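# Move three cartons to cart tray, close footlocker

## Task

Take all three cartons out of the footlocker and put them on the top tray of the utility cart, then close the footlocker lid completely. Every carton has to rest flat on the tray floor, not upright on an end, and no part of it may hang past the tray's edges. The lid must not be dropped shut from more than slightly open, and must not be slammed. At the end the gripper must release everything and the robot must back away. The robot must not tip over or finish leaning. Nothing may count as finished if it stays in place only because the robot is holding it.

## Robot and tools

Robot: a Hello Robot Stretch 4, about 1.6 m tall, with an omni-wheel base (rim within 0.23 m of the base origin), a lift on a vertical mast, one arm that telescopes forward, a three-joint wrist and a two-finger gripper. There is a single arm, so joint targets are named individually, never given as per-arm lists. Cameras: head_camera (pinhole, 420x560), head_left_camera and head_right_camera (fisheye, 420x672), and wrist_camera (pinhole, 616x392).

Frames: the base frame sits on the floor below the base centre, x ahead, y to the left, z up. hand_pose is reported in it: a point between the fingertips of the open gripper; with all wrist joints at zero its axes line up with the base frame. The printed hand position may be somewhat off. The odometry frame is the base frame as it was when the scene began; base_odometry counts wheel rotation only, so slipping shows up as movement. Heading is positive to the left, within -3.142 to 3.142.

execute_actions: argument actions is a list holding one action or nothing (empty just reports state and images). An action holds base, joints, or both, plus optional pace and contact_limits; alternatively it is only {"end_of_arm": "enable_torque"}, which re-powers any wrist or gripper motor that shut off. base takes exactly one relative command, measured from where the base last reported itself: translate_m (metres, forward positive, -2 to 2), strafe_m (metres sideways, left positive, -2 to 2) or rotate_rad (radians, counter-clockwise seen from above positive, -3.2 to 3.2). joints are absolute targets, each by name: lift_m 0 to 1.2; arm_m 0 to 0.55 (extension); wrist_yaw_rad -1.134 to 4.276 (0 ahead, positive left, 3.14 folded back, beyond 3.4 the arm may obstruct); wrist_pitch_rad -1.117 to 4.259 (0 level, 1.57 pointing down); wrist_roll_rad -1.117 to 4.259 (0 fingers level, positive turns clockwise viewed from behind); gripper_m -0.038 to 0.141 (fingertip gap in metres; negative means fingers press together). Done tolerances: lift and arm ±0.004, yaw and roll ±0.02, pitch ±0.05, gripper ±0.004. Joint targets outside range are clipped and reported; any other bad value or unknown key rejects the whole call. pace is "slow", "default", "fast" or "max" (base up to 0.1/0.3/0.4/0.6 m/s and 1/2/3/4 rad/s; slower when the lift is above 0.2, down to 0.3 m/s and 1 rad/s at 1.2). contact_limits currently only accepts arm_m, 0 (gentlest) to 0.75 (firmest), default 0.5. cameras picks which images come back: a list of names, "all", null or omitted for all, [] for none. Motions in one action start together; no action runs longer than 15 s. A joint or the base you omit may still be driving toward an earlier target. If a result reports a stop, the remaining execute_actions, wait and finished_scene calls in that reply are skipped.

wait: seconds 0 to 10; nothing new is commanded; returns state and images. zoom_image: camera name and region [x0, y0, x1, y1] in pixels of that camera's latest full image, top-left origin, at most 504x504. finished_scene: pass the current scene number; it ends the scene after the last command is held, is final, and reports success. Replying with no tool call ends everything.

Result lines: base_status and joint_status tell how each motion ended: done (for the base, wheels turned the commanded amount even if slipping), off_target (resting elsewhere and maybe still pushing), contact_stop_at_<key> (blocked; that part goes slack, a slack lift may sag under load, slack wheels may roll), limit_stop_at_<name> (a built-in limit), time_out, torque_fault (a wrist motor overloaded and went limp; send enable_torque). limit_stop_at_tilt means a lean beyond 6 degrees; lift, arm and wheels go slack until it lessens. limit_stop_at_own_body means a joint would hit the robot; moving away is allowed; likely when pitch is below -0.2 with roll below -0.4 or above 4. on_its_own reports things not commanded; its "held at" is the held target, not the actual position. lidar_m: 12 horizontal distances in metres, 30-degree sectors, first straight ahead then counter-clockwise (4th left, 7th behind, 10th right); "-" is nothing seen or nearer than 0.25 m; it sees roughly 0.15 m up to robot height and may miss glass, thin legs and things behind. wrist_depth_mm: 7x7 grid of median depths, 100 to 2000 mm, "-" for invalid; the robot's body appears. turned_by_wheels vs turned_by_imu differing by over about 0.1 rad signals a collision or slip, and heading error roughly equals their difference. base_tilt in degrees (forward, right positive) carries a fixed bias up to 1.5. motor_effort is percent of maximum, positive toward larger joint values, peak in brackets (noisy); wheel motors positive turn the base right. A rest effort outside its normal range suggests pushing or carrying; a load in a level gripper shifts wrist_pitch effort away from 0.

Gripping: command gripper_m below the object's width; squeezing harder pulls it toward the wrist by up to a third of the shortfall. The reading and done do not prove a grasp; at commands of 0 or more a firm grip shows as a clear gripper effort change. Fingertips stuck on a surface: raise the lift. To unfold at scene start, send lift_m 0.4 with wrist_yaw_rad 0 together.

Camera calibration is given in OpenCV form with K, distortion D and T_world_to_cam mapping base frame to camera; expect small per-scene errors, larger for the wrist camera.

Avoid: dropping cartons, letting the lid fall or slam, hard pushes, wrist overloads, and tipping (do not drive or turn with over 1 kg held at arm_m above 0.2, especially at fast paces; strong pushes with the gripper high can also tip it). Loose objects may occasionally get nudged by outside forces. Shorter robot motion time is better.

Each tool is called after "Call:" as name([rows], argument=value, ...), one row to a line, values as JSON.

## Session

Call:
execute_actions(actions=[])

Scene clock: 0.00 s.
base_odometry: x=+0.000 y=+0.000 heading=+0.000 (m, m, rad; odometry frame)
turned_by_wheels: +0.000 (rad since the last result)
turned_by_imu: +0.000 (rad since the last result)
base_tilt: forward=-0.6 right=-0.1 (deg)
lidar_m: 1.09 1.11 1.20 1.19 2.59 2.90 2.11 2.70 1.54 1.41 1.43 1.17
base_status: not commanded
joint_positions: lift_m=+0.203 arm_m=-0.001 wrist_yaw_rad=+3.229 wrist_pitch_rad=-0.003 wrist_roll_rad=-0.018 gripper_m=+0.057
joint_status: not commanded
motor_effort: lift_m=+21 arm_m=+0 wrist_yaw_rad=+1 wrist_pitch_rad=-7 wrist_roll_rad=+1 gripper_m=-1 wheel_0=+0 wheel_1=+0 wheel_2=+0 (%)
hand_pose: x=-0.1247 y=+0.0620 z=+0.3821 quat_wxyz=(-0.043, +0.002, -0.009, +0.999) (m; base frame)
wrist_depth_mm: - - 134 - - - - / - - 131 - - - - / - - 132 211 - - - / - 121 136 - - - - / 188 1983 - - - - - / 191 1281 195 1430 197 1430 1366 / 192 554 946 136 946 878 946
pictures: head_camera, head_left_camera, head_right_camera, wrist_camera
Images, in order (width x height): head_camera 420x560, head_left_camera 420x672, head_right_camera 420x672, wrist_camera 616x392.

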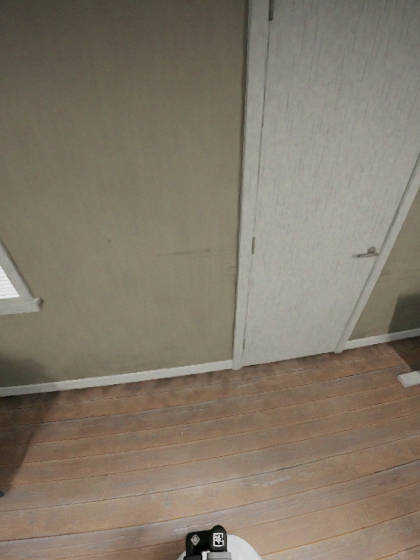

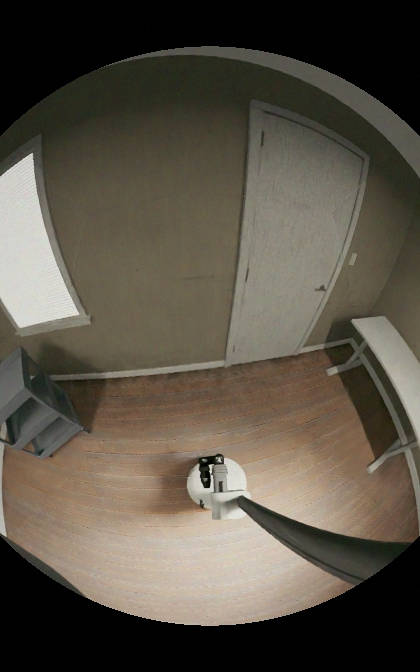

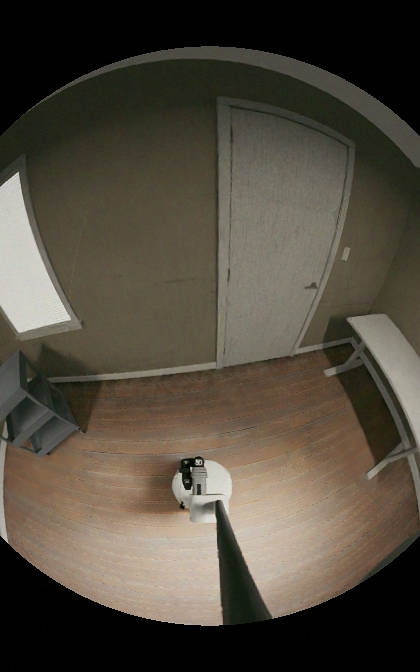

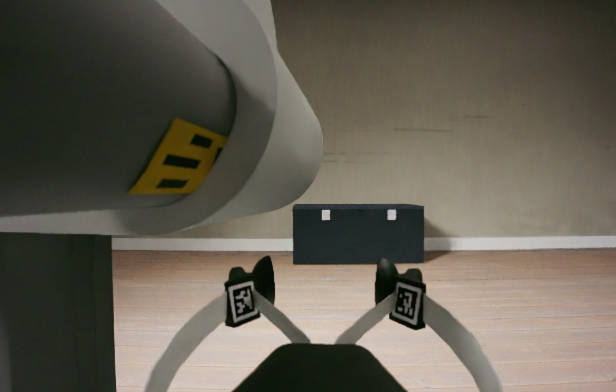

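Call:
execute_actions([
  {"base":{"rotate_rad":3.14},"joints":{"lift_m":0.5,"wrist_yaw_rad":0},"pace":"fast"},
], cameras=[])

Call:
execute_actions([
  {"base":{"translate_m":1.2},"pace":"fast"},
])

Scene clock: 2.53 s.
base_odometry: x=+0.000 y=+0.000 heading=+3.140 (m, m, rad; odometry frame)
turned_by_wheels: +3.140 (rad since the last result)
turned_by_imu: +3.173 (rad since the last result)
base_tilt: forward=-0.6 right=-0.1 (deg)
lidar_m: 2.11 2.69 1.57 1.43 1.44 1.17 1.07 1.10 1.20 1.22 2.60 2.91
base_status: done
joint_positions: lift_m=+0.500 arm_m=-0.001 wrist_yaw_rad=+0.000 wrist_pitch_rad=-0.003 wrist_roll_rad=-0.018 gripper_m=+0.057
joint_status: all done
motor_effort: lift_m=+24(27) arm_m=+0(0) wrist_yaw_rad=+1(7) wrist_pitch_rad=-7(7) wrist_roll_rad=+1(1) gripper_m=-4(2) wheel_0=-1(9) wheel_1=+0(9) wheel_2=+0(11) (%)
hand_pose: x=+0.4588 y=-0.0873 z=+0.6787 quat_wxyz=(+1.000, -0.009, -0.001, +0.000) (m; base frame)
wrist_depth_mm: - - - - - - - / - - - - - - - / - - - - - - - / - - - - - - - / - - - - - - - / - - 195 1921 196 - - / 1618 1576 1537 136 1537 1464 1537
pictures: none
No camera images: the call's "cameras" was empty. Leave "cameras" out to get every camera's image.

Scene clock: 6.90 s.
base_odometry: x=-1.200 y=+0.002 heading=+3.140 (m, m, rad; odometry frame)
turned_by_wheels: +0.000 (rad since the last result)
turned_by_imu: -0.001 (rad since the last result)
base_tilt: forward=-0.5 right=-0.1 (deg)
lidar_m: 0.91 0.93 1.86 2.39 1.70 2.05 2.26 1.87 1.88 2.36 2.40 1.01
base_status: done
joint_positions: lift_m=+0.500 arm_m=-0.001 wrist_yaw_rad=+0.000 wrist_pitch_rad=-0.003 wrist_roll_rad=-0.018 gripper_m=+0.057
joint_status: not commanded
motor_effort: lift_m=+24(24) arm_m=+0(0) wrist_yaw_rad=-1(0) wrist_pitch_rad=-7(7) wrist_roll_rad=+0(0) gripper_m=-1(2) wheel_0=+1(6) wheel_1=+0(7) wheel_2=+1(16) (%)
hand_pose: x=+0.4588 y=-0.0874 z=+0.6787 quat_wxyz=(+1.000, -0.009, -0.001, +0.000) (m; base frame)
wrist_depth_mm: 1229 1255 1255 1281 1308 1336 1397 / 1229 1255 1255 1308 1308 1366 1366 / 1205 1229 1255 1281 1336 1336 1366 / 1229 1229 1281 1336 1336 1336 1366 / 1229 1255 1281 1308 1336 1336 1366 / 1229 1255 195 1308 196 1336 1397 / 1229 1098 809 136 809 798 1366
pictures: head_camera, head_left_camera, head_right_camera, wrist_camera
camera_calibration (this result's frames):
wrist_camera: T_world_to_cam=[[0.0487233, -0.998451, 0.0268712, -0.118292], [0.0147939, -0.0261788, -0.999548, 0.730824], [0.998703, 0.0490988, 0.0134955, -0.234302], [0, 0, 0, 1]] pos_world=[0.22895, -0.0874728, 0.736834]
Images, in order (width x height): head_camera 420x560, head_left_camera 420x672, head_right_camera 420x672, wrist_camera 616x392.

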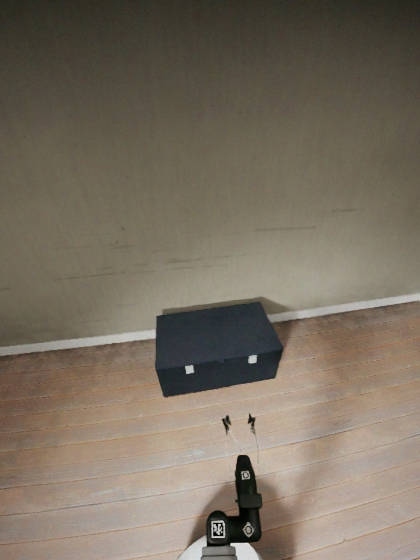

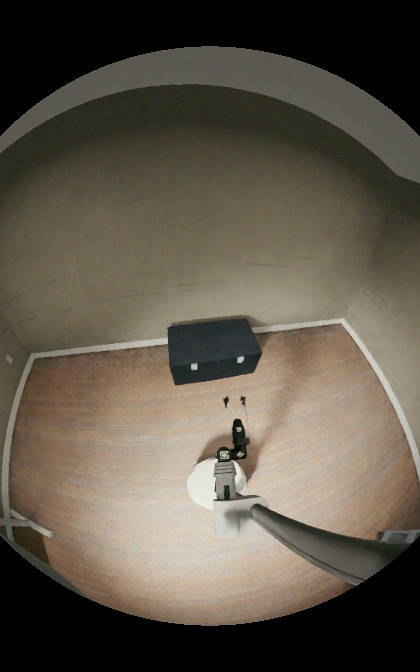

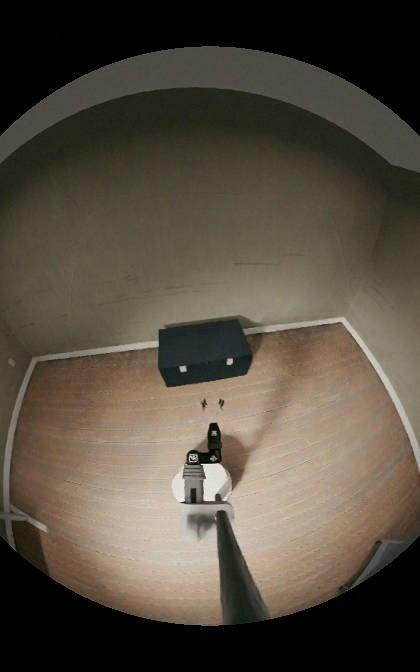

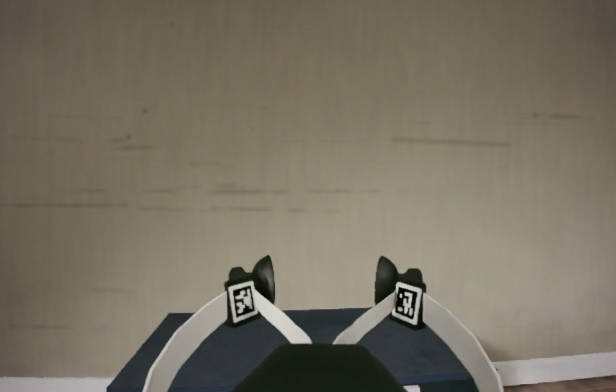

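Call:
execute_actions([
  {"base":{"rotate_rad":0.13},"joints":{"lift_m":0.15}},
], cameras=["head_camera","wrist_camera"])

Call:
zoom_image(camera="head_camera", region=[130, 280, 350, 420])

Scene clock: 9.63 s.
base_odometry: x=-1.200 y=+0.002 heading=-3.013 (m, m, rad; odometry frame)
turned_by_wheels: +0.130 (rad since the last result)
turned_by_imu: +0.130 (rad since the last result)
base_tilt: forward=-0.6 right=-0.2 (deg)
lidar_m: 0.91 1.53 2.10 2.18 1.69 2.28 2.26 1.87 1.89 2.36 2.11 0.96
base_status: done
joint_positions: lift_m=+0.150 arm_m=-0.001 wrist_yaw_rad=+0.000 wrist_pitch_rad=-0.003 wrist_roll_rad=-0.018 gripper_m=+0.057
joint_status: all done
motor_effort: lift_m=+16(23) arm_m=+0(0) wrist_yaw_rad=+1(1) wrist_pitch_rad=-7(7) wrist_roll_rad=+0(0) gripper_m=-3(3) wheel_0=-1(7) wheel_1=+0(7) wheel_2=+1(7) (%)
hand_pose: x=+0.4588 y=-0.0874 z=+0.3293 quat_wxyz=(+1.000, -0.009, -0.001, +0.000) (m; base frame)
wrist_depth_mm: 1336 1308 1281 1281 1255 1229 1229 / 1308 1308 1308 1281 1255 1255 1229 / 1366 1308 1281 1281 1255 1255 1229 / 1336 1308 1308 1281 1281 1229 1229 / 1336 1308 715 707 699 699 691 / 1182 1182 196 707 196 691 699 / 842 798 715 136 707 699 699
pictures: head_camera, wrist_camera
camera_calibration (this result's frames):
wrist_camera: T_world_to_cam=[[0.0487563, -0.998449, 0.0268714, -0.10891], [0.0147947, -0.0261785, -0.999548, 0.381618], [0.998701, 0.0491318, 0.0134953, -0.229587], [0, 0, 0, 1]] pos_world=[0.228953, -0.0874709, 0.38747]
Images, in order (width x height): head_camera 420x560, wrist_camera 616x392.

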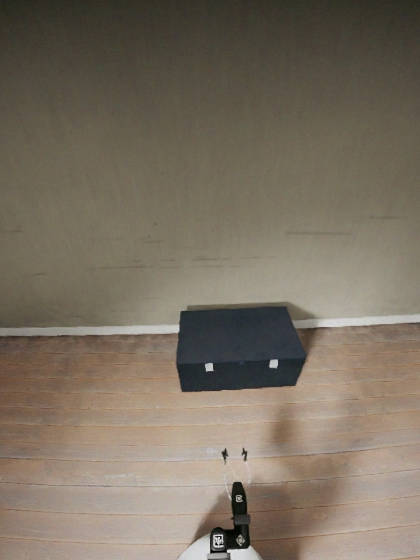

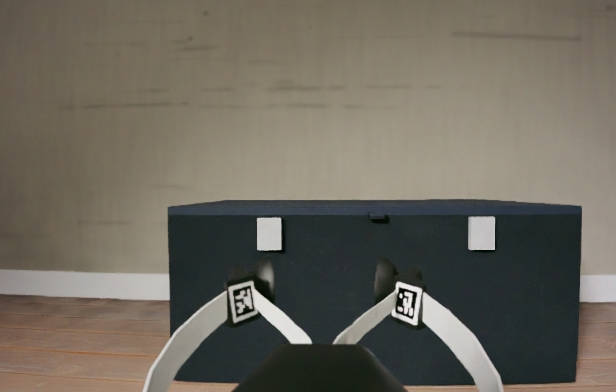

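Region (130, 280, 350, 420) of head_camera's 420x560 image, scaled by 2.291, with more detail than that image has; it fills the top 321 rows of this view, and the rest is white.

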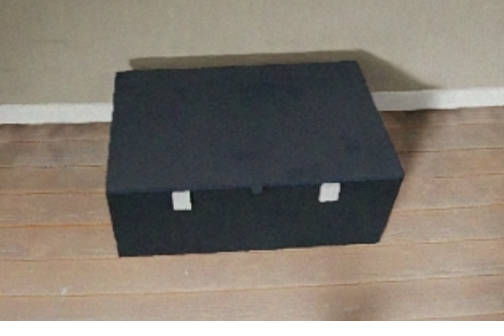

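Call:
execute_actions([
  {"base":{"strafe_m":-0.1},"joints":{"lift_m":0.13,"arm_m":0.25,"gripper_m":0.0}},
], cameras=["head_camera","wrist_camera"])

Call:
zoom_image(camera="wrist_camera", region=[200, 150, 460, 330])

Scene clock: 11.60 s.
base_odometry: x=-1.213 y=+0.101 heading=-3.013 (m, m, rad; odometry frame)
turned_by_wheels: +0.000 (rad since the last result)
turned_by_imu: -0.001 (rad since the last result)
base_tilt: forward=-0.6 right=-0.1 (deg)
lidar_m: 0.92 0.97 2.10 2.19 1.77 2.35 2.26 1.81 1.84 2.27 2.10 0.98
base_status: done
joint_positions: lift_m=+0.130 arm_m=+0.248 wrist_yaw_rad=+0.000 wrist_pitch_rad=-0.003 wrist_roll_rad=-0.018 gripper_m=+0.000
joint_status: all done
motor_effort: lift_m=+16(16) arm_m=+9(8) wrist_yaw_rad=+0(1) wrist_pitch_rad=-7(7) wrist_roll_rad=+1(0) gripper_m=-1(6) wheel_0=-1(7) wheel_1=-2(10) wheel_2=+1(3) (%)
hand_pose: x=+0.7079 y=-0.0874 z=+0.3094 quat_wxyz=(+1.000, -0.009, -0.001, +0.000) (m; base frame)
wrist_depth_mm: 1042 1025 1025 1008 1008 991 976 / 1060 1042 1025 1042 991 976 976 / 1060 1042 1025 1025 1008 991 991 / 1042 627 597 574 549 525 504 / 469 466 459 455 455 449 445 / 469 466 459 194 186 449 449 / 469 466 462 136 452 445 449
pictures: head_camera, wrist_camera
camera_calibration (this result's frames):
wrist_camera: T_world_to_cam=[[0.0487298, -0.99845, 0.0268768, -0.120506], [0.0149085, -0.0261787, -0.999546, 0.357912], [0.998701, 0.0491084, 0.0136097, -0.47808], [0, 0, 0, 1]] pos_world=[0.477995, -0.0874723, 0.367495]
Images, in order (width x height): head_camera 420x560, wrist_camera 616x392.

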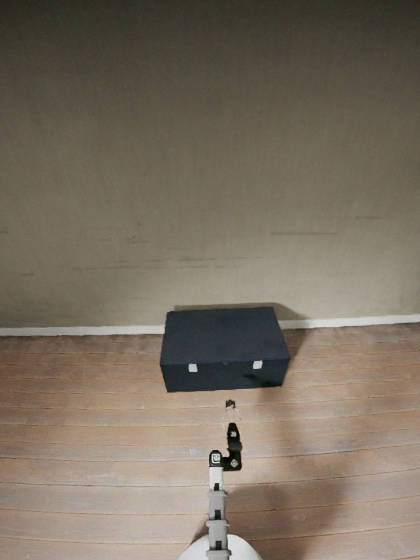

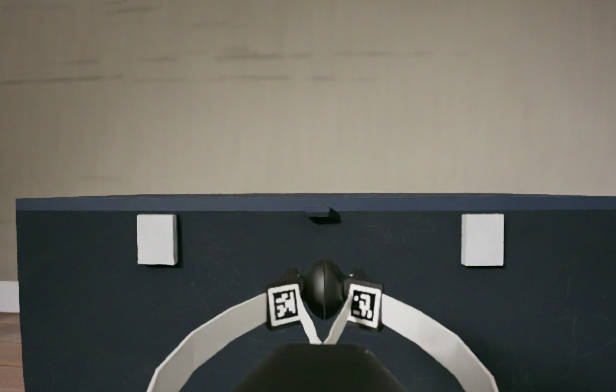

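Region (200, 150, 460, 330) of wrist_camera's 616x392 image, scaled by 1.938; it fills the top 349 rows of this view, and the rest is white.

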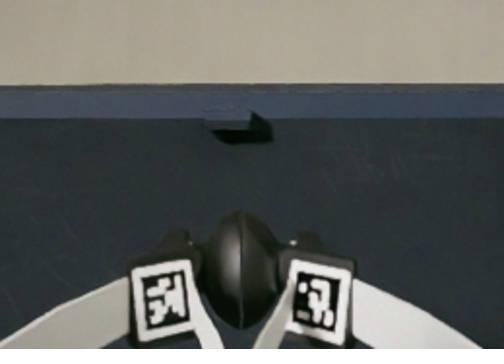

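Call:
execute_actions([
  {"base":{"strafe_m":0.008},"joints":{"lift_m":0.118,"arm_m":0.0}},
], cameras=[])

Call:
execute_actions([
  {"base":{"translate_m":0.4}},
], cameras=[])

Call:
execute_actions([
  {"joints":{"arm_m":0.1},"contact_limits":{"arm_m":0.1},"pace":"slow"},
], cameras=["head_camera","wrist_camera"])

Scene clock: 13.57 s.
base_odometry: x=-1.212 y=+0.093 heading=-3.013 (m, m, rad; odometry frame)
turned_by_wheels: +0.000 (rad since the last result)
turned_by_imu: -0.001 (rad since the last result)
base_tilt: forward=-0.5 right=-0.1 (deg)
lidar_m: 0.91 0.95 2.11 2.16 1.75 2.35 2.28 1.81 1.85 2.28 2.12 0.97
base_status: done
joint_positions: lift_m=+0.118 arm_m=+0.002 wrist_yaw_rad=+0.000 wrist_pitch_rad=-0.003 wrist_roll_rad=-0.018 gripper_m=+0.000
joint_status: all done
motor_effort: lift_m=+16(15) arm_m=-9(7) wrist_yaw_rad=+1(0) wrist_pitch_rad=-7(8) wrist_roll_rad=+0(0) gripper_m=-6(8) wheel_0=+0(9) wheel_1=+1(9) wheel_2=+0(2) (%)
hand_pose: x=+0.4609 y=-0.0875 z=+0.2973 quat_wxyz=(+1.000, -0.009, -0.001, +0.000) (m; base frame)
wrist_depth_mm: 1281 1308 1281 1255 1255 1255 1229 / 1336 1308 1281 1281 1255 1229 1229 / 1336 1281 1281 1255 1255 1255 1229 / 1336 1308 715 707 707 691 1229 / 1308 723 715 707 707 699 1229 / 1078 723 715 194 185 691 1060 / 768 723 699 137 699 683 750
pictures: none
No camera images: the call's "cameras" was empty. Leave "cameras" out to get every camera's image.

Scene clock: 16.37 s.
base_odometry: x=-1.609 y=+0.042 heading=-3.013 (m, m, rad; odometry frame)
turned_by_wheels: +0.000 (rad since the last result)
turned_by_imu: -0.001 (rad since the last result)
base_tilt: forward=-0.5 right=-0.1 (deg)
lidar_m: 0.52 0.55 1.54 2.47 1.96 2.38 2.69 2.13 2.38 2.28 1.54 0.55
base_status: done
joint_positions: lift_m=+0.118 arm_m=+0.002 wrist_yaw_rad=+0.000 wrist_pitch_rad=-0.003 wrist_roll_rad=-0.018 gripper_m=+0.000
joint_status: not commanded
motor_effort: lift_m=+16(16) arm_m=-9(9) wrist_yaw_rad=+2(1) wrist_pitch_rad=-7(7) wrist_roll_rad=+1(0) gripper_m=-7(8) wheel_0=+0(4) wheel_1=+0(9) wheel_2=+1(13) (%)
hand_pose: x=+0.4609 y=-0.0874 z=+0.2973 quat_wxyz=(+1.000, -0.009, -0.001, +0.000) (m; base frame)
wrist_depth_mm: 904 878 866 854 854 831 842 / 891 878 866 866 842 831 831 / 891 878 878 866 854 842 831 / 310 307 306 304 300 296 294 / 303 306 304 301 298 297 281 / 312 307 304 194 185 298 296 / 312 309 306 136 300 296 294
pictures: none
No camera images: the call's "cameras" was empty. Leave "cameras" out to get every camera's image.

Scene clock: 18.67 s.
base_odometry: x=-1.608 y=+0.042 heading=-3.014 (m, m, rad; odometry frame)
turned_by_wheels: +0.000 (rad since the last result)
turned_by_imu: -0.001 (rad since the last result)
base_tilt: forward=-0.6 right=-0.1 (deg)
lidar_m: 0.54 0.58 1.51 2.47 1.94 2.39 2.67 2.14 2.37 2.28 1.57 0.58
base_status: not commanded
joint_positions: lift_m=+0.118 arm_m=+0.098 wrist_yaw_rad=-0.003 wrist_pitch_rad=-0.003 wrist_roll_rad=-0.018 gripper_m=+0.000
joint_status: all done
motor_effort: lift_m=+16(16) arm_m=+11(14) wrist_yaw_rad=+11(14) wrist_pitch_rad=-6(7) wrist_roll_rad=+0(0) gripper_m=-2(6) wheel_0=+0(0) wheel_1=+0(0) wheel_2=-4(5) (%)
contact_limits: arm_m 0.1
hand_pose: x=+0.5571 y=-0.0884 z=+0.2975 quat_wxyz=(+1.000, -0.009, -0.002, -0.002) (m; base frame)
wrist_depth_mm: 798 768 768 759 750 741 732 / 788 778 768 759 750 750 741 / 788 778 778 759 759 750 741 / 241 239 237 236 235 232 232 / 235 238 238 236 234 233 230 / 240 240 238 201 185 234 232 / 243 241 237 188 235 233 233
pictures: head_camera, wrist_camera
camera_calibration (this result's frames):
wrist_camera: T_world_to_cam=[[0.0451478, -0.998618, 0.0269023, -0.111897], [0.0153403, -0.0262335, -0.999538, 0.34801], [0.998863, 0.0455396, 0.0141347, -0.327884], [0, 0, 0, 1]] pos_world=[0.327224, -0.0876811, 0.355494]
Images, in order (width x height): head_camera 420x560, wrist_camera 616x392.

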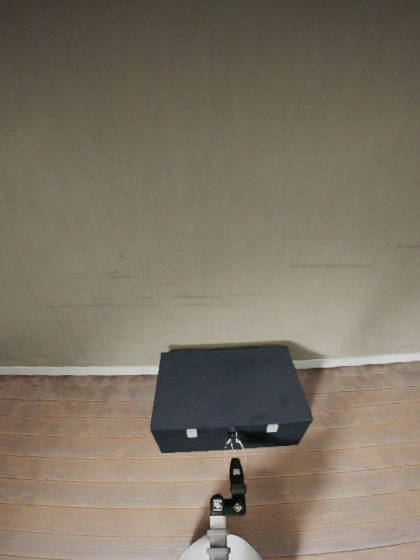

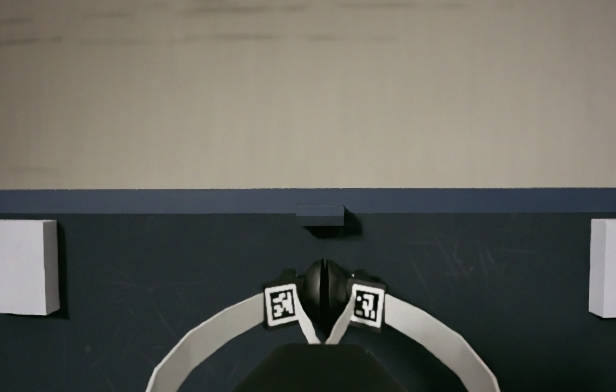

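Pushed the box slightly. Lift.

Call:
execute_actions([
  {"joints":{"lift_m":0.2,"arm_m":0.095},"pace":"slow"},
], cameras=["head_camera","wrist_camera"])

Scene clock: 31.70 s.
torque_fault: wrist_pitch_rad switched itself off since the last result.
base_odometry: x=-1.609 y=+0.042 heading=-3.013 (m, m, rad; odometry frame)
turned_by_wheels: +0.000 (rad since the last result)
turned_by_imu: -0.005 (rad since the last result)
base_tilt: forward=-0.6 right=-0.2 (deg)
lidar_m: 0.54 0.57 1.54 2.46 1.93 2.43 2.67 2.14 2.40 2.28 1.55 0.59
base_status: not commanded
joint_positions: lift_m=+0.200 arm_m=+0.096 wrist_yaw_rad=+0.000 wrist_pitch_rad=+1.352 wrist_roll_rad=-0.018 gripper_m=+0.000
joint_status: all done
on_its_own: wrist_pitch_rad is off since a torque_fault, until you send "end_of_arm": "enable_torque" (its first target -0.005 is given up)
motor_effort: lift_m=+25(38) arm_m=-8(10) wrist_yaw_rad=+0(11) wrist_pitch_rad=-1(100) wrist_roll_rad=+1(1) gripper_m=-6(9) wheel_0=+0(0) wheel_1=+0(0) wheel_2=+0(5) (%)
hand_pose: x=+0.3299 y=-0.0874 z=+0.0962 quat_wxyz=(+0.780, -0.007, +0.626, +0.006) (m; base frame)
wrist_depth_mm: 357 357 353 355 357 357 351 / 375 364 362 357 351 347 342 / 359 353 349 345 342 336 332 / 347 345 338 334 329 325 322 / 336 332 329 324 322 315 312 / 327 322 319 194 186 307 303 / 317 314 309 136 301 297 297
pictures: head_camera, wrist_camera
camera_calibration (this result's frames):
wrist_camera: T_world_to_cam=[[0.0368227, -0.99845, -0.041731, -0.0858549], [-0.973177, -0.0263384, -0.228546, 0.40224], [0.227092, 0.0490273, -0.972638, 0.251703], [0, 0, 0, 1]] pos_world=[0.337452, -0.0874678, 0.333163]
Images, in order (width x height): head_camera 420x560, wrist_camera 616x392.

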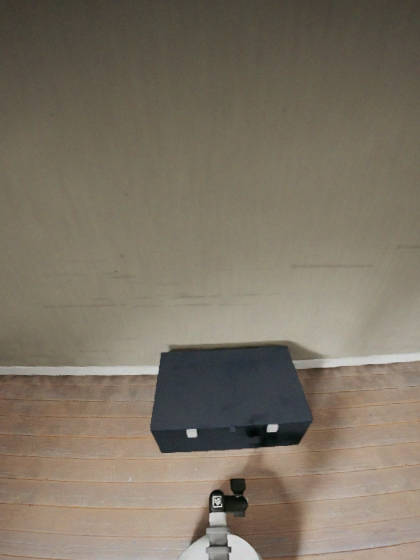

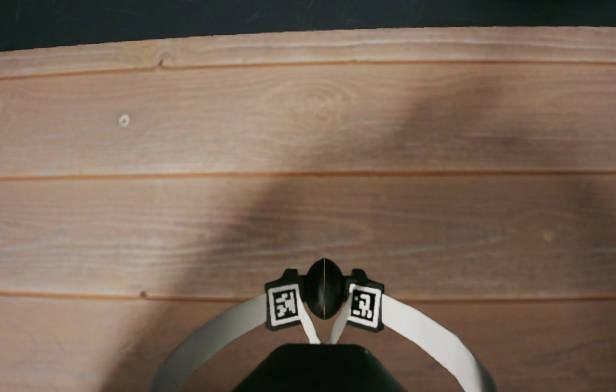

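Call:
execute_actions([
  {"end_of_arm":"enable_torque"},
], cameras=[])

Call:
execute_actions([
  {"joints":{"lift_m":0.55,"arm_m":0.25,"wrist_pitch_rad":1.3,"gripper_m":0.07}},
], cameras=["head_camera","wrist_camera"])

Scene clock: 32.17 s.
base_odometry: x=-1.609 y=+0.042 heading=-3.013 (m, m, rad; odometry frame)
turned_by_wheels: +0.000 (rad since the last result)
turned_by_imu: +0.000 (rad since the last result)
base_tilt: forward=-0.6 right=-0.1 (deg)
lidar_m: 0.54 0.56 1.52 2.45 1.96 2.38 2.67 2.11 2.39 2.26 1.55 0.56
base_status: not commanded
joint_positions: lift_m=+0.200 arm_m=+0.096 wrist_yaw_rad=+0.000 wrist_pitch_rad=+1.356 wrist_roll_rad=-0.018 gripper_m=+0.000
joint_status: not commanded
end_of_arm: enable_torque: each motor that was off is on again
on_its_own: wrist_pitch_rad is held at +1.355, not at its first target -0.005, since a torque_fault
motor_effort: lift_m=+25(25) arm_m=-8(8) wrist_yaw_rad=+0(1) wrist_pitch_rad=-2(1) wrist_roll_rad=+0(0) gripper_m=-5(5) wheel_0=-1(0) wheel_1=+0(0) wheel_2=+0(0) (%)
hand_pose: x=+0.3290 y=-0.0874 z=+0.0960 quat_wxyz=(+0.779, -0.007, +0.627, +0.006) (m; base frame)
wrist_depth_mm: 359 359 355 357 359 355 351 / 370 366 359 355 351 345 343 / 359 353 347 343 340 334 332 / 347 342 340 334 330 325 322 / 338 332 327 324 320 317 315 / 325 325 319 194 185 307 303 / 319 314 307 137 303 297 296
pictures: none
No camera images: the call's "cameras" was empty. Leave "cameras" out to get every camera's image.

Scene clock: 34.60 s.
base_odometry: x=-1.609 y=+0.042 heading=-3.013 (m, m, rad; odometry frame)
turned_by_wheels: +0.000 (rad since the last result)
turned_by_imu: -0.001 (rad since the last result)
base_tilt: forward=-0.6 right=-0.1 (deg)
lidar_m: 0.53 0.57 1.53 2.48 1.95 2.40 2.68 2.14 2.38 2.28 1.57 0.59
base_status: not commanded
joint_positions: lift_m=+0.550 arm_m=+0.248 wrist_yaw_rad=+0.000 wrist_pitch_rad=+1.300 wrist_roll_rad=-0.018 gripper_m=+0.070
joint_status: all done
motor_effort: lift_m=+25(27) arm_m=+9(10) wrist_yaw_rad=+1(2) wrist_pitch_rad=-3(5) wrist_roll_rad=+0(0) gripper_m=-2(4) wheel_0=+0(0) wheel_1=+0(0) wheel_2=+0(0) (%)
hand_pose: x=+0.4964 y=-0.0874 z=+0.4498 quat_wxyz=(+0.796, -0.007, +0.605, +0.005) (m; base frame)
wrist_depth_mm: 402 397 392 387 379 375 370 / 384 377 375 368 364 357 355 / 368 359 357 353 347 345 340 / 355 353 347 343 342 336 334 / 707 691 574 668 591 661 647 / 683 668 204 661 196 640 634 / 654 647 634 136 621 621 615
pictures: head_camera, wrist_camera
camera_calibration (this result's frames):
wrist_camera: T_world_to_cam=[[0.038912, -0.998451, -0.0397751, -0.0791443], [-0.960022, -0.0263123, -0.278686, 0.66114], [0.277208, 0.0490292, -0.959558, 0.527107], [0, 0, 0, 1]] pos_world=[0.49167, -0.0874692, 0.686892]
Images, in order (width x height): head_camera 420x560, wrist_camera 616x392.

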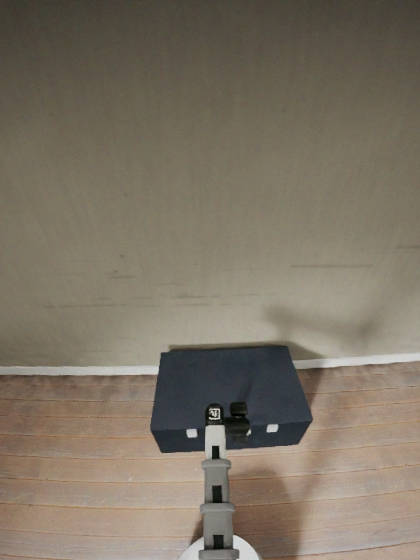

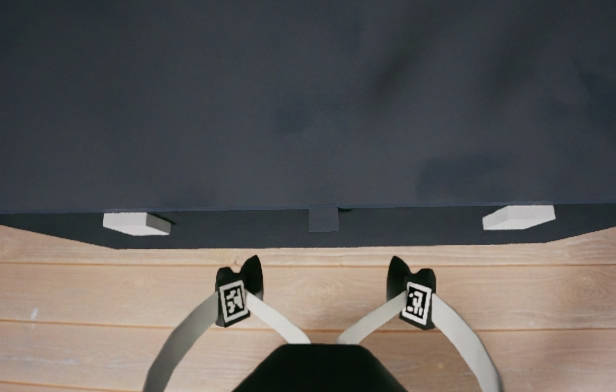

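Call:
execute_actions([
  {"joints":{"lift_m":0.435,"arm_m":0.265}},
], cameras=[])

Call:
execute_actions([
  {"joints":{"arm_m":0.29},"pace":"slow"},
], cameras=["wrist_camera"])

Scene clock: 37.43 s.
base_odometry: x=-1.609 y=+0.042 heading=-3.013 (m, m, rad; odometry frame)
turned_by_wheels: +0.000 (rad since the last result)
turned_by_imu: -0.001 (rad since the last result)
base_tilt: forward=-0.6 right=-0.1 (deg)
lidar_m: 0.55 0.58 1.53 2.47 1.98 2.43 2.67 2.13 2.39 2.28 1.55 0.60
base_status: not commanded
joint_positions: lift_m=+0.435 arm_m=+0.263 wrist_yaw_rad=+0.000 wrist_pitch_rad=+1.301 wrist_roll_rad=-0.018 gripper_m=+0.070
joint_status: all done
motor_effort: lift_m=+15(23) arm_m=+9(5) wrist_yaw_rad=+0(0) wrist_pitch_rad=-3(3) wrist_roll_rad=+0(0) gripper_m=-3(2) wheel_0=+0(0) wheel_1=+0(0) wheel_2=+0(0) (%)
hand_pose: x=+0.5114 y=-0.0874 z=+0.3356 quat_wxyz=(+0.796, -0.007, +0.605, +0.005) (m; base frame)
wrist_depth_mm: 262 256 253 251 246 242 241 / 252 246 243 239 236 234 231 / 240 236 233 230 227 224 221 / 239 240 243 229 247 248 249 / 580 569 462 554 477 544 535 / 564 559 204 549 196 530 521 / 544 539 530 135 521 512 508
pictures: none
No camera images: the call's "cameras" was empty. Leave "cameras" out to get every camera's image.

Scene clock: 38.73 s.
base_odometry: x=-1.609 y=+0.042 heading=-3.013 (m, m, rad; odometry frame)
turned_by_wheels: +0.000 (rad since the last result)
turned_by_imu: -0.001 (rad since the last result)
base_tilt: forward=-0.5 right=-0.2 (deg)
lidar_m: 0.55 0.58 1.56 2.47 1.96 2.38 2.68 2.13 2.41 2.29 1.55 0.59
base_status: not commanded
joint_positions: lift_m=+0.435 arm_m=+0.288 wrist_yaw_rad=+0.000 wrist_pitch_rad=+1.301 wrist_roll_rad=-0.018 gripper_m=+0.070
joint_status: all done
motor_effort: lift_m=+16(16) arm_m=+9(6) wrist_yaw_rad=+2(1) wrist_pitch_rad=-2(3) wrist_roll_rad=+0(0) gripper_m=-5(1) wheel_0=-1(0) wheel_1=+0(0) wheel_2=+0(0) (%)
hand_pose: x=+0.5363 y=-0.0874 z=+0.3356 quat_wxyz=(+0.796, -0.007, +0.605, +0.005) (m; base frame)
wrist_depth_mm: 262 256 253 249 247 242 241 / 251 247 243 239 236 233 231 / 240 236 232 230 227 224 222 / 230 227 224 221 218 215 213 / 252 345 268 270 277 373 334 / 569 559 204 544 196 530 525 / 549 539 535 136 521 512 508
pictures: wrist_camera
camera_calibration (this result's frames):
wrist_camera: T_world_to_cam=[[0.0387795, -0.998456, -0.0397808, -0.0851799], [-0.960065, -0.0261904, -0.278549, 0.667622], [0.277077, 0.0489941, -0.959598, 0.406486], [0, 0, 0, 1]] pos_world=[0.531636, -0.0874784, 0.57264]
Images, in order (width x height): wrist_camera 616x392.

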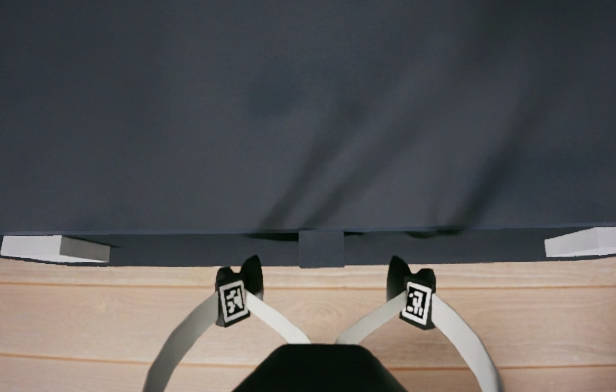

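Call:
execute_actions([
  {"joints":{"arm_m":0.305,"lift_m":0.425},"pace":"slow"},
], cameras=["wrist_camera"])

Call:
execute_actions([
  {"joints":{"gripper_m":-0.02}},
], cameras=["wrist_camera"])

Call:
execute_actions([
  {"joints":{"lift_m":0.455},"pace":"slow"},
], cameras=["wrist_camera","head_camera"])

Scene clock: 39.90 s.
base_odometry: x=-1.609 y=+0.042 heading=-3.013 (m, m, rad; odometry frame)
turned_by_wheels: +0.000 (rad since the last result)
turned_by_imu: +0.000 (rad since the last result)
base_tilt: forward=-0.5 right=-0.1 (deg)
lidar_m: 0.55 0.58 1.55 2.47 1.92 2.40 2.68 2.13 2.38 2.27 1.57 0.59
base_status: not commanded
joint_positions: lift_m=+0.425 arm_m=+0.303 wrist_yaw_rad=+0.000 wrist_pitch_rad=+1.303 wrist_roll_rad=-0.018 gripper_m=+0.070
joint_status: all done
motor_effort: lift_m=+16(16) arm_m=+10(10) wrist_yaw_rad=+2(1) wrist_pitch_rad=-11(11) wrist_roll_rad=+1(0) gripper_m=-4(4) wheel_0=+0(1) wheel_1=+0(0) wheel_2=-1(0) (%)
hand_pose: x=+0.5504 y=-0.0874 z=+0.3254 quat_wxyz=(+0.795, -0.007, +0.607, +0.005) (m; base frame)
wrist_depth_mm: 249 243 240 237 234 230 228 / 237 235 229 227 224 221 220 / 228 224 220 217 215 213 211 / 218 215 213 210 208 205 202 / 213 211 209 210 215 227 240 / 554 549 202 530 195 521 517 / 539 525 525 135 508 504 500
pictures: wrist_camera
camera_calibration (this result's frames):
wrist_camera: T_world_to_cam=[[0.0385993, -0.998459, -0.039867, -0.0860149], [-0.960827, -0.0261277, -0.275914, 0.677845], [0.274448, 0.0489554, -0.960355, 0.394491], [0, 0, 0, 1]] pos_world=[0.546345, -0.0874844, 0.56245]
Images, in order (width x height): wrist_camera 616x392.

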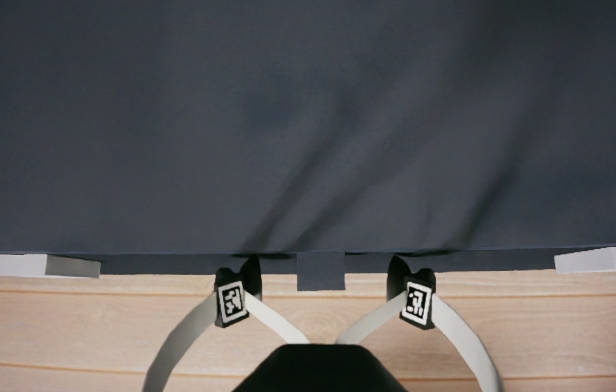

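Scene clock: 41.53 s.
base_odometry: x=-1.609 y=+0.042 heading=-3.013 (m, m, rad; odometry frame)
turned_by_wheels: +0.000 (rad since the last result)
turned_by_imu: -0.001 (rad since the last result)
base_tilt: forward=-0.5 right=-0.1 (deg)
lidar_m: 0.54 0.56 1.51 2.47 1.98 2.39 2.66 2.13 2.38 2.28 1.56 0.60
base_status: not commanded
joint_positions: lift_m=+0.425 arm_m=+0.304 wrist_yaw_rad=+0.003 wrist_pitch_rad=+1.302 wrist_roll_rad=-0.018 gripper_m=-0.019
joint_status: all done
motor_effort: lift_m=+26(26) arm_m=+6(10) wrist_yaw_rad=-6(8) wrist_pitch_rad=-6(11) wrist_roll_rad=+1(1) gripper_m=-24(27) wheel_0=+0(1) wheel_1=+0(0) wheel_2=+1(1) (%)
hand_pose: x=+0.5517 y=-0.0872 z=+0.3246 quat_wxyz=(+0.796, -0.008, +0.606, +0.006) (m; base frame)
wrist_depth_mm: 236 231 229 225 221 217 216 / 226 223 218 215 212 208 207 / 216 213 209 206 204 202 199 / 207 204 202 199 195 194 191 / 202 200 197 194 191 193 204 / 549 544 181 521 182 512 508 / 535 521 517 325 504 492 496
pictures: wrist_camera
camera_calibration (this result's frames):
wrist_camera: T_world_to_cam=[[0.0414789, -0.998347, -0.0397739, -0.0874958], [-0.960285, -0.0288409, -0.277527, 0.678888], [0.275922, 0.0497058, -0.959894, 0.392514], [0, 0, 0, 1]] pos_world=[0.547252, -0.0872817, 0.561702]
Images, in order (width x height): wrist_camera 616x392.

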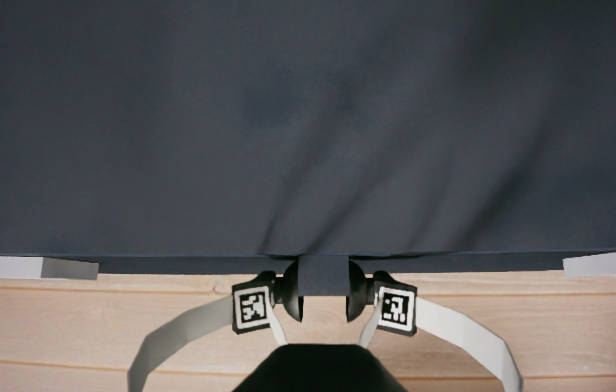

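Scene clock: 42.60 s.
base_odometry: x=-1.609 y=+0.042 heading=-3.013 (m, m, rad; odometry frame)
turned_by_wheels: +0.000 (rad since the last result)
turned_by_imu: +0.000 (rad since the last result)
base_tilt: forward=-0.5 right=-0.1 (deg)
lidar_m: 0.54 0.57 1.52 2.47 1.96 2.39 2.68 2.13 2.37 2.28 1.56 0.58
base_status: not commanded
joint_positions: lift_m=+0.454 arm_m=+0.304 wrist_yaw_rad=+0.001 wrist_pitch_rad=+1.302 wrist_roll_rad=-0.018 gripper_m=-0.020
joint_status: all done
motor_effort: lift_m=+27(36) arm_m=+6(6) wrist_yaw_rad=-1(6) wrist_pitch_rad=-8(12) wrist_roll_rad=+1(0) gripper_m=-18(26) wheel_0=+0(0) wheel_1=+0(0) wheel_2=+1(1) (%)
hand_pose: x=+0.5514 y=-0.0874 z=+0.3545 quat_wxyz=(+0.795, -0.007, +0.606, +0.006) (m; base frame)
wrist_depth_mm: 250 246 242 238 234 229 227 / 236 230 227 223 220 216 214 / 220 217 214 211 208 206 203 / 208 206 202 200 197 194 193 / 201 198 196 193 193 196 236 / 585 574 182 211 180 544 539 / 569 554 549 349 535 525 525
pictures: head_camera, wrist_camera
camera_calibration (this result's frames):
wrist_camera: T_world_to_cam=[[0.0397585, -0.998417, -0.0397924, -0.0854775], [-0.960495, -0.0272099, -0.276964, 0.686929], [0.275443, 0.0492321, -0.960056, 0.421555], [0, 0, 0, 1]] pos_world=[0.547076, -0.087405, 0.591569]
Images, in order (width x height): head_camera 420x560, wrist_camera 616x392.

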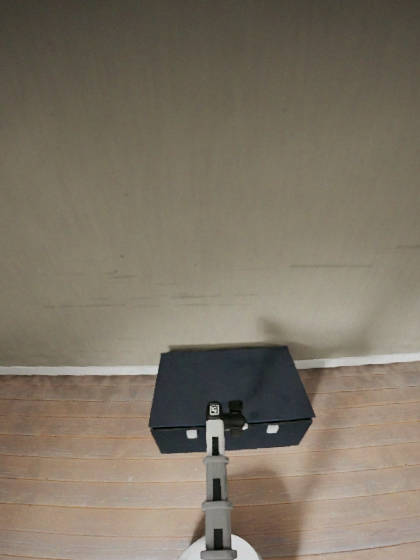

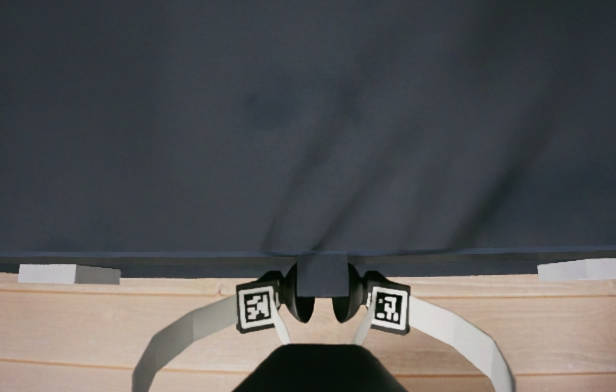

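Call:
execute_actions([
  {"joints":{"lift_m":0.567,"arm_m":0.332},"pace":"slow"},
], cameras=[])

Call:
execute_actions([
  {"joints":{"lift_m":0.64,"arm_m":0.366},"pace":"slow"},
], cameras=[])

Call:
execute_actions([
  {"joints":{"lift_m":0.706,"arm_m":0.412},"pace":"slow"},
], cameras=["wrist_camera","head_camera"])

Scene clock: 44.53 s.
base_odometry: x=-1.609 y=+0.042 heading=-3.013 (m, m, rad; odometry frame)
turned_by_wheels: +0.000 (rad since the last result)
turned_by_imu: -0.001 (rad since the last result)
base_tilt: forward=-0.5 right=-0.1 (deg)
lidar_m: 0.54 0.57 1.52 2.47 1.96 2.41 2.68 2.13 2.39 2.28 1.56 0.57
base_status: not commanded
joint_positions: lift_m=+0.566 arm_m=+0.331 wrist_yaw_rad=+0.003 wrist_pitch_rad=+1.296 wrist_roll_rad=-0.018 gripper_m=-0.020
joint_status: all done
motor_effort: lift_m=+29(28) arm_m=+6(10) wrist_yaw_rad=-9(10) wrist_pitch_rad=+9(40) wrist_roll_rad=+1(1) gripper_m=-21(16) wheel_0=+0(0) wheel_1=+0(0) wheel_2=+1(2) (%)
hand_pose: x=+0.5803 y=-0.0872 z=+0.4669 quat_wxyz=(+0.797, -0.008, +0.604, +0.007) (m; base frame)
wrist_depth_mm: 325 319 312 306 300 291 289 / 283 278 271 265 260 257 253 / 248 243 239 234 231 227 226 / 221 216 214 211 208 205 202 / 211 208 206 199 203 202 539 / 691 676 181 210 181 640 634 / 668 661 661 654 640 627 627
pictures: none
No camera images: the call's "cameras" was empty. Leave "cameras" out to get every camera's image.

Scene clock: 46.03 s.
base_odometry: x=-1.609 y=+0.042 heading=-3.013 (m, m, rad; odometry frame)
turned_by_wheels: +0.000 (rad since the last result)
turned_by_imu: -0.001 (rad since the last result)
base_tilt: forward=-0.5 right=-0.1 (deg)
lidar_m: 0.55 0.56 1.52 2.48 1.97 2.39 2.68 2.13 2.36 2.28 1.52 0.60
base_status: not commanded
joint_positions: lift_m=+0.639 arm_m=+0.365 wrist_yaw_rad=+0.002 wrist_pitch_rad=+1.299 wrist_roll_rad=-0.018 gripper_m=-0.020
joint_status: all done
motor_effort: lift_m=+28(29) arm_m=+7(9) wrist_yaw_rad=-4(7) wrist_pitch_rad=+3(10) wrist_roll_rad=+1(1) gripper_m=-22(18) wheel_0=+0(0) wheel_1=+0(0) wheel_2=+1(1) (%)
hand_pose: x=+0.6133 y=-0.0873 z=+0.5397 quat_wxyz=(+0.796, -0.008, +0.605, +0.006) (m; base frame)
wrist_depth_mm: 427 413 404 394 384 366 364 / 338 329 317 309 304 298 294 / 273 268 262 255 252 248 245 / 230 226 222 219 216 212 211 / 213 210 208 200 204 203 564 / 504 621 181 209 180 549 564 / 741 732 723 404 699 683 691
pictures: none
No camera images: the call's "cameras" was empty. Leave "cameras" out to get every camera's image.

Scene clock: 47.67 s.
base_odometry: x=-1.609 y=+0.042 heading=-3.013 (m, m, rad; odometry frame)
turned_by_wheels: +0.000 (rad since the last result)
turned_by_imu: -0.001 (rad since the last result)
base_tilt: forward=-0.5 right=-0.2 (deg)
lidar_m: 0.54 0.58 1.55 2.46 1.96 2.39 2.68 2.14 2.39 2.27 1.57 0.57
base_status: not commanded
joint_positions: lift_m=+0.706 arm_m=+0.410 wrist_yaw_rad=-0.001 wrist_pitch_rad=+1.305 wrist_roll_rad=-0.018 gripper_m=-0.020
joint_status: all done
motor_effort: lift_m=+26(29) arm_m=+10(9) wrist_yaw_rad=+4(11) wrist_pitch_rad=-16(16) wrist_roll_rad=+1(1) gripper_m=-13(20) wheel_0=+0(0) wheel_1=+0(0) wheel_2=+1(2) (%)
hand_pose: x=+0.6568 y=-0.0875 z=+0.6054 quat_wxyz=(+0.794, -0.007, +0.607, +0.005) (m; base frame)
wrist_depth_mm: 668 621 615 585 585 559 591 / 452 430 410 397 387 377 373 / 319 310 300 293 287 279 277 / 248 243 237 233 230 225 223 / 218 215 211 206 205 202 535 / 559 683 699 190 183 661 597 / 798 530 549 504 535 455 750
pictures: head_camera, wrist_camera
camera_calibration (this result's frames):
wrist_camera: T_world_to_cam=[[0.0380148, -0.99848, -0.0399075, -0.0785983], [-0.961354, -0.0256453, -0.274119, 0.856604], [0.272679, 0.0487859, -0.960867, 0.635666], [0, 0, 0, 1]] pos_world=[0.653155, -0.0875225, 0.842466]
Images, in order (width x height): head_camera 420x560, wrist_camera 616x392.

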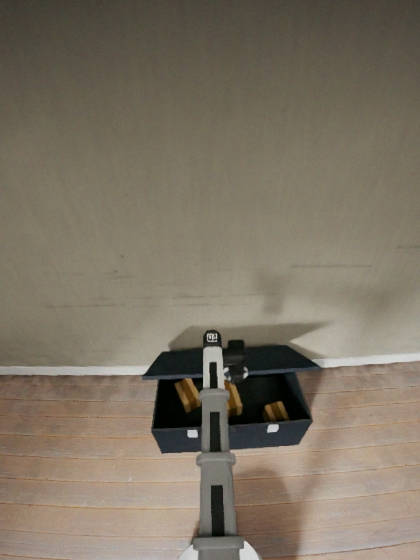

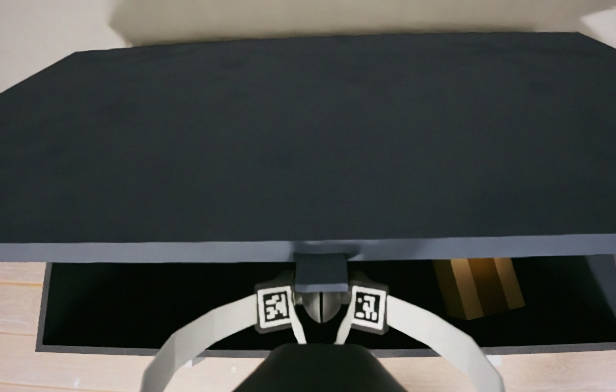

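Call:
execute_actions([
  {"joints":{"arm_m":0.48,"lift_m":0.72},"pace":"slow"},
], cameras=["wrist_camera","head_camera"])

Scene clock: 49.73 s.
base_odometry: x=-1.609 y=+0.042 heading=-3.013 (m, m, rad; odometry frame)
turned_by_wheels: +0.000 (rad since the last result)
turned_by_imu: -0.001 (rad since the last result)
base_tilt: forward=-0.6 right=-0.2 (deg)
lidar_m: 0.53 0.57 1.54 2.48 1.97 2.42 2.68 2.15 2.38 2.28 1.54 0.60
base_status: not commanded
joint_positions: lift_m=+0.720 arm_m=+0.478 wrist_yaw_rad=-0.002 wrist_pitch_rad=+1.309 wrist_roll_rad=-0.018 gripper_m=-0.020
joint_status: all done
on_its_own: wrist_pitch_rad is at rest, and its effort (-26) is outside its rest range (-23 to +23)
motor_effort: lift_m=+23(27) arm_m=+12(11) wrist_yaw_rad=+6(6) wrist_pitch_rad=-26(26) wrist_roll_rad=+3(3) gripper_m=-11(12) wheel_0=+1(1) wheel_1=+0(0) wheel_2=+0(1) (%)
hand_pose: x=+0.7234 y=-0.0875 z=+0.6194 quat_wxyz=(+0.793, -0.007, +0.609, +0.005) (m; base frame)
wrist_depth_mm: 559 554 549 544 544 544 549 / 654 627 564 539 512 496 488 / 357 343 332 320 312 304 300 / 245 239 234 229 225 220 218 / 186 184 181 179 176 172 170 / 530 647 171 164 170 668 591 / 539 603 707 452 699 574 569
pictures: head_camera, wrist_camera
camera_calibration (this result's frames):
wrist_camera: T_world_to_cam=[[0.0376123, -0.998497, -0.0398674, -0.0803752], [-0.962305, -0.0254375, -0.27078, 0.92314], [0.269359, 0.0485492, -0.961815, 0.633923], [0, 0, 0, 1]] pos_world=[0.720613, -0.0875485, 0.85648]
Images, in order (width x height): head_camera 420x560, wrist_camera 616x392.

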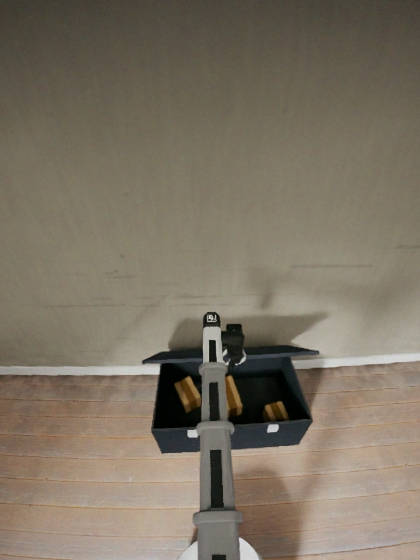

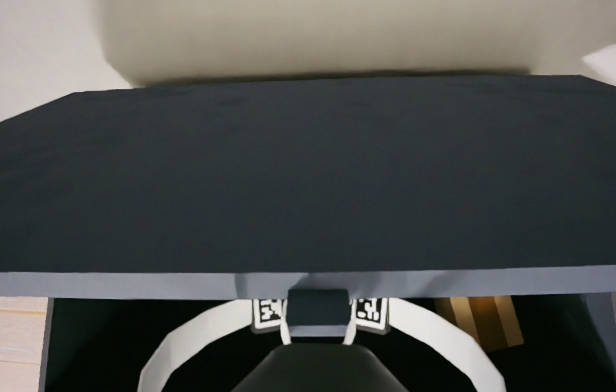

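Good; tips under lid. Continue with the base and lift.

Call:
execute_actions([
  {"base":{"translate_m":0.12},"joints":{"lift_m":0.79},"pace":"slow"},
], cameras=["wrist_camera"])

Call:
execute_actions([
  {"base":{"translate_m":0.12},"joints":{"lift_m":0.82},"pace":"slow"},
], cameras=["wrist_camera","head_camera"])

Scene clock: 52.30 s.
base_odometry: x=-1.727 y=+0.026 heading=-3.013 (m, m, rad; odometry frame)
turned_by_wheels: +0.000 (rad since the last result)
turned_by_imu: +0.000 (rad since the last result)
base_tilt: forward=-0.6 right=-0.2 (deg)
lidar_m: 0.42 0.41 1.35 2.48 2.02 2.40 2.81 2.21 2.40 2.26 0.63 0.45
base_status: done
joint_positions: lift_m=+0.790 arm_m=+0.478 wrist_yaw_rad=-0.001 wrist_pitch_rad=+1.303 wrist_roll_rad=-0.018 gripper_m=-0.020
joint_status: all done
motor_effort: lift_m=+25(28) arm_m=+9(12) wrist_yaw_rad=+4(6) wrist_pitch_rad=-10(26) wrist_roll_rad=+2(3) gripper_m=-14(13) wheel_0=+2(6) wheel_1=+3(8) wheel_2=-1(3) (%)
hand_pose: x=+0.7255 y=-0.0875 z=+0.6896 quat_wxyz=(+0.795, -0.007, +0.606, +0.005) (m; base frame)
wrist_depth_mm: 375 370 366 364 362 364 359 / 462 466 466 469 462 455 449 / 647 654 654 647 640 634 621 / 402 382 364 347 336 320 312 / 186 185 182 178 174 169 166 / 904 654 166 162 173 759 580 / 878 647 842 430 820 715 585
pictures: wrist_camera
camera_calibration (this result's frames):
wrist_camera: T_world_to_cam=[[0.0385637, -0.998466, -0.0397223, -0.07837], [-0.960804, -0.0261291, -0.275995, 0.946595], [0.274533, 0.0488087, -0.960338, 0.696125], [0, 0, 0, 1]] pos_world=[0.721405, -0.087493, 0.926657]
Images, in order (width x height): wrist_camera 616x392.

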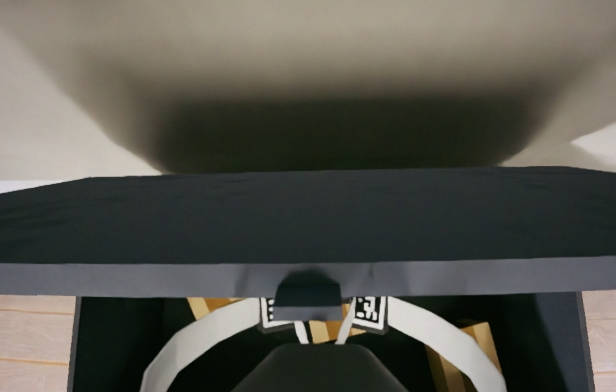

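Scene clock: 54.77 s.
base_odometry: x=-1.846 y=+0.011 heading=-3.013 (m, m, rad; odometry frame)
turned_by_wheels: +0.000 (rad since the last result)
turned_by_imu: -0.001 (rad since the last result)
base_tilt: forward=-0.5 right=-0.1 (deg)
lidar_m: 0.30 0.30 1.22 2.48 2.08 2.43 2.94 2.33 2.39 2.28 0.46 0.32
base_status: done
joint_positions: lift_m=+0.820 arm_m=+0.478 wrist_yaw_rad=-0.001 wrist_pitch_rad=+1.301 wrist_roll_rad=-0.018 gripper_m=-0.020
joint_status: all done
motor_effort: lift_m=+25(26) arm_m=+9(9) wrist_yaw_rad=+2(3) wrist_pitch_rad=-5(10) wrist_roll_rad=+2(2) gripper_m=-15(12) wheel_0=+3(10) wheel_1=+1(5) wheel_2=-1(6) (%)
hand_pose: x=+0.7260 y=-0.0875 z=+0.7198 quat_wxyz=(+0.796, -0.007, +0.606, +0.005) (m; base frame)
wrist_depth_mm: 193 191 188 187 186 188 189 / 239 240 241 240 238 236 234 / 332 334 332 332 327 324 322 / 549 544 535 525 525 521 459 / 173 171 169 167 165 163 585 / 960 741 788 199 183 866 654 / 917 647 831 445 866 699 615
pictures: head_camera, wrist_camera
camera_calibration (this result's frames):
wrist_camera: T_world_to_cam=[[0.0387191, -0.998463, -0.0396534, -0.0773483], [-0.960287, -0.0262068, -0.27778, 0.956355], [0.276314, 0.048834, -0.959826, 0.723278], [0, 0, 0, 1]] pos_world=[0.721518, -0.087487, 0.95681]
Images, in order (width x height): head_camera 420x560, wrist_camera 616x392.

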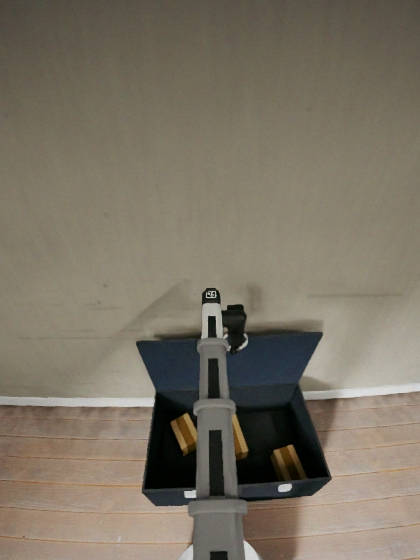

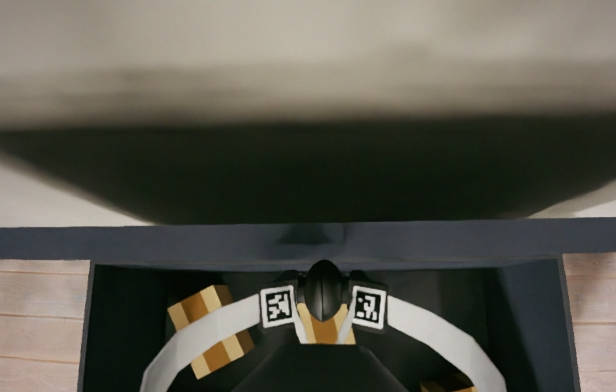

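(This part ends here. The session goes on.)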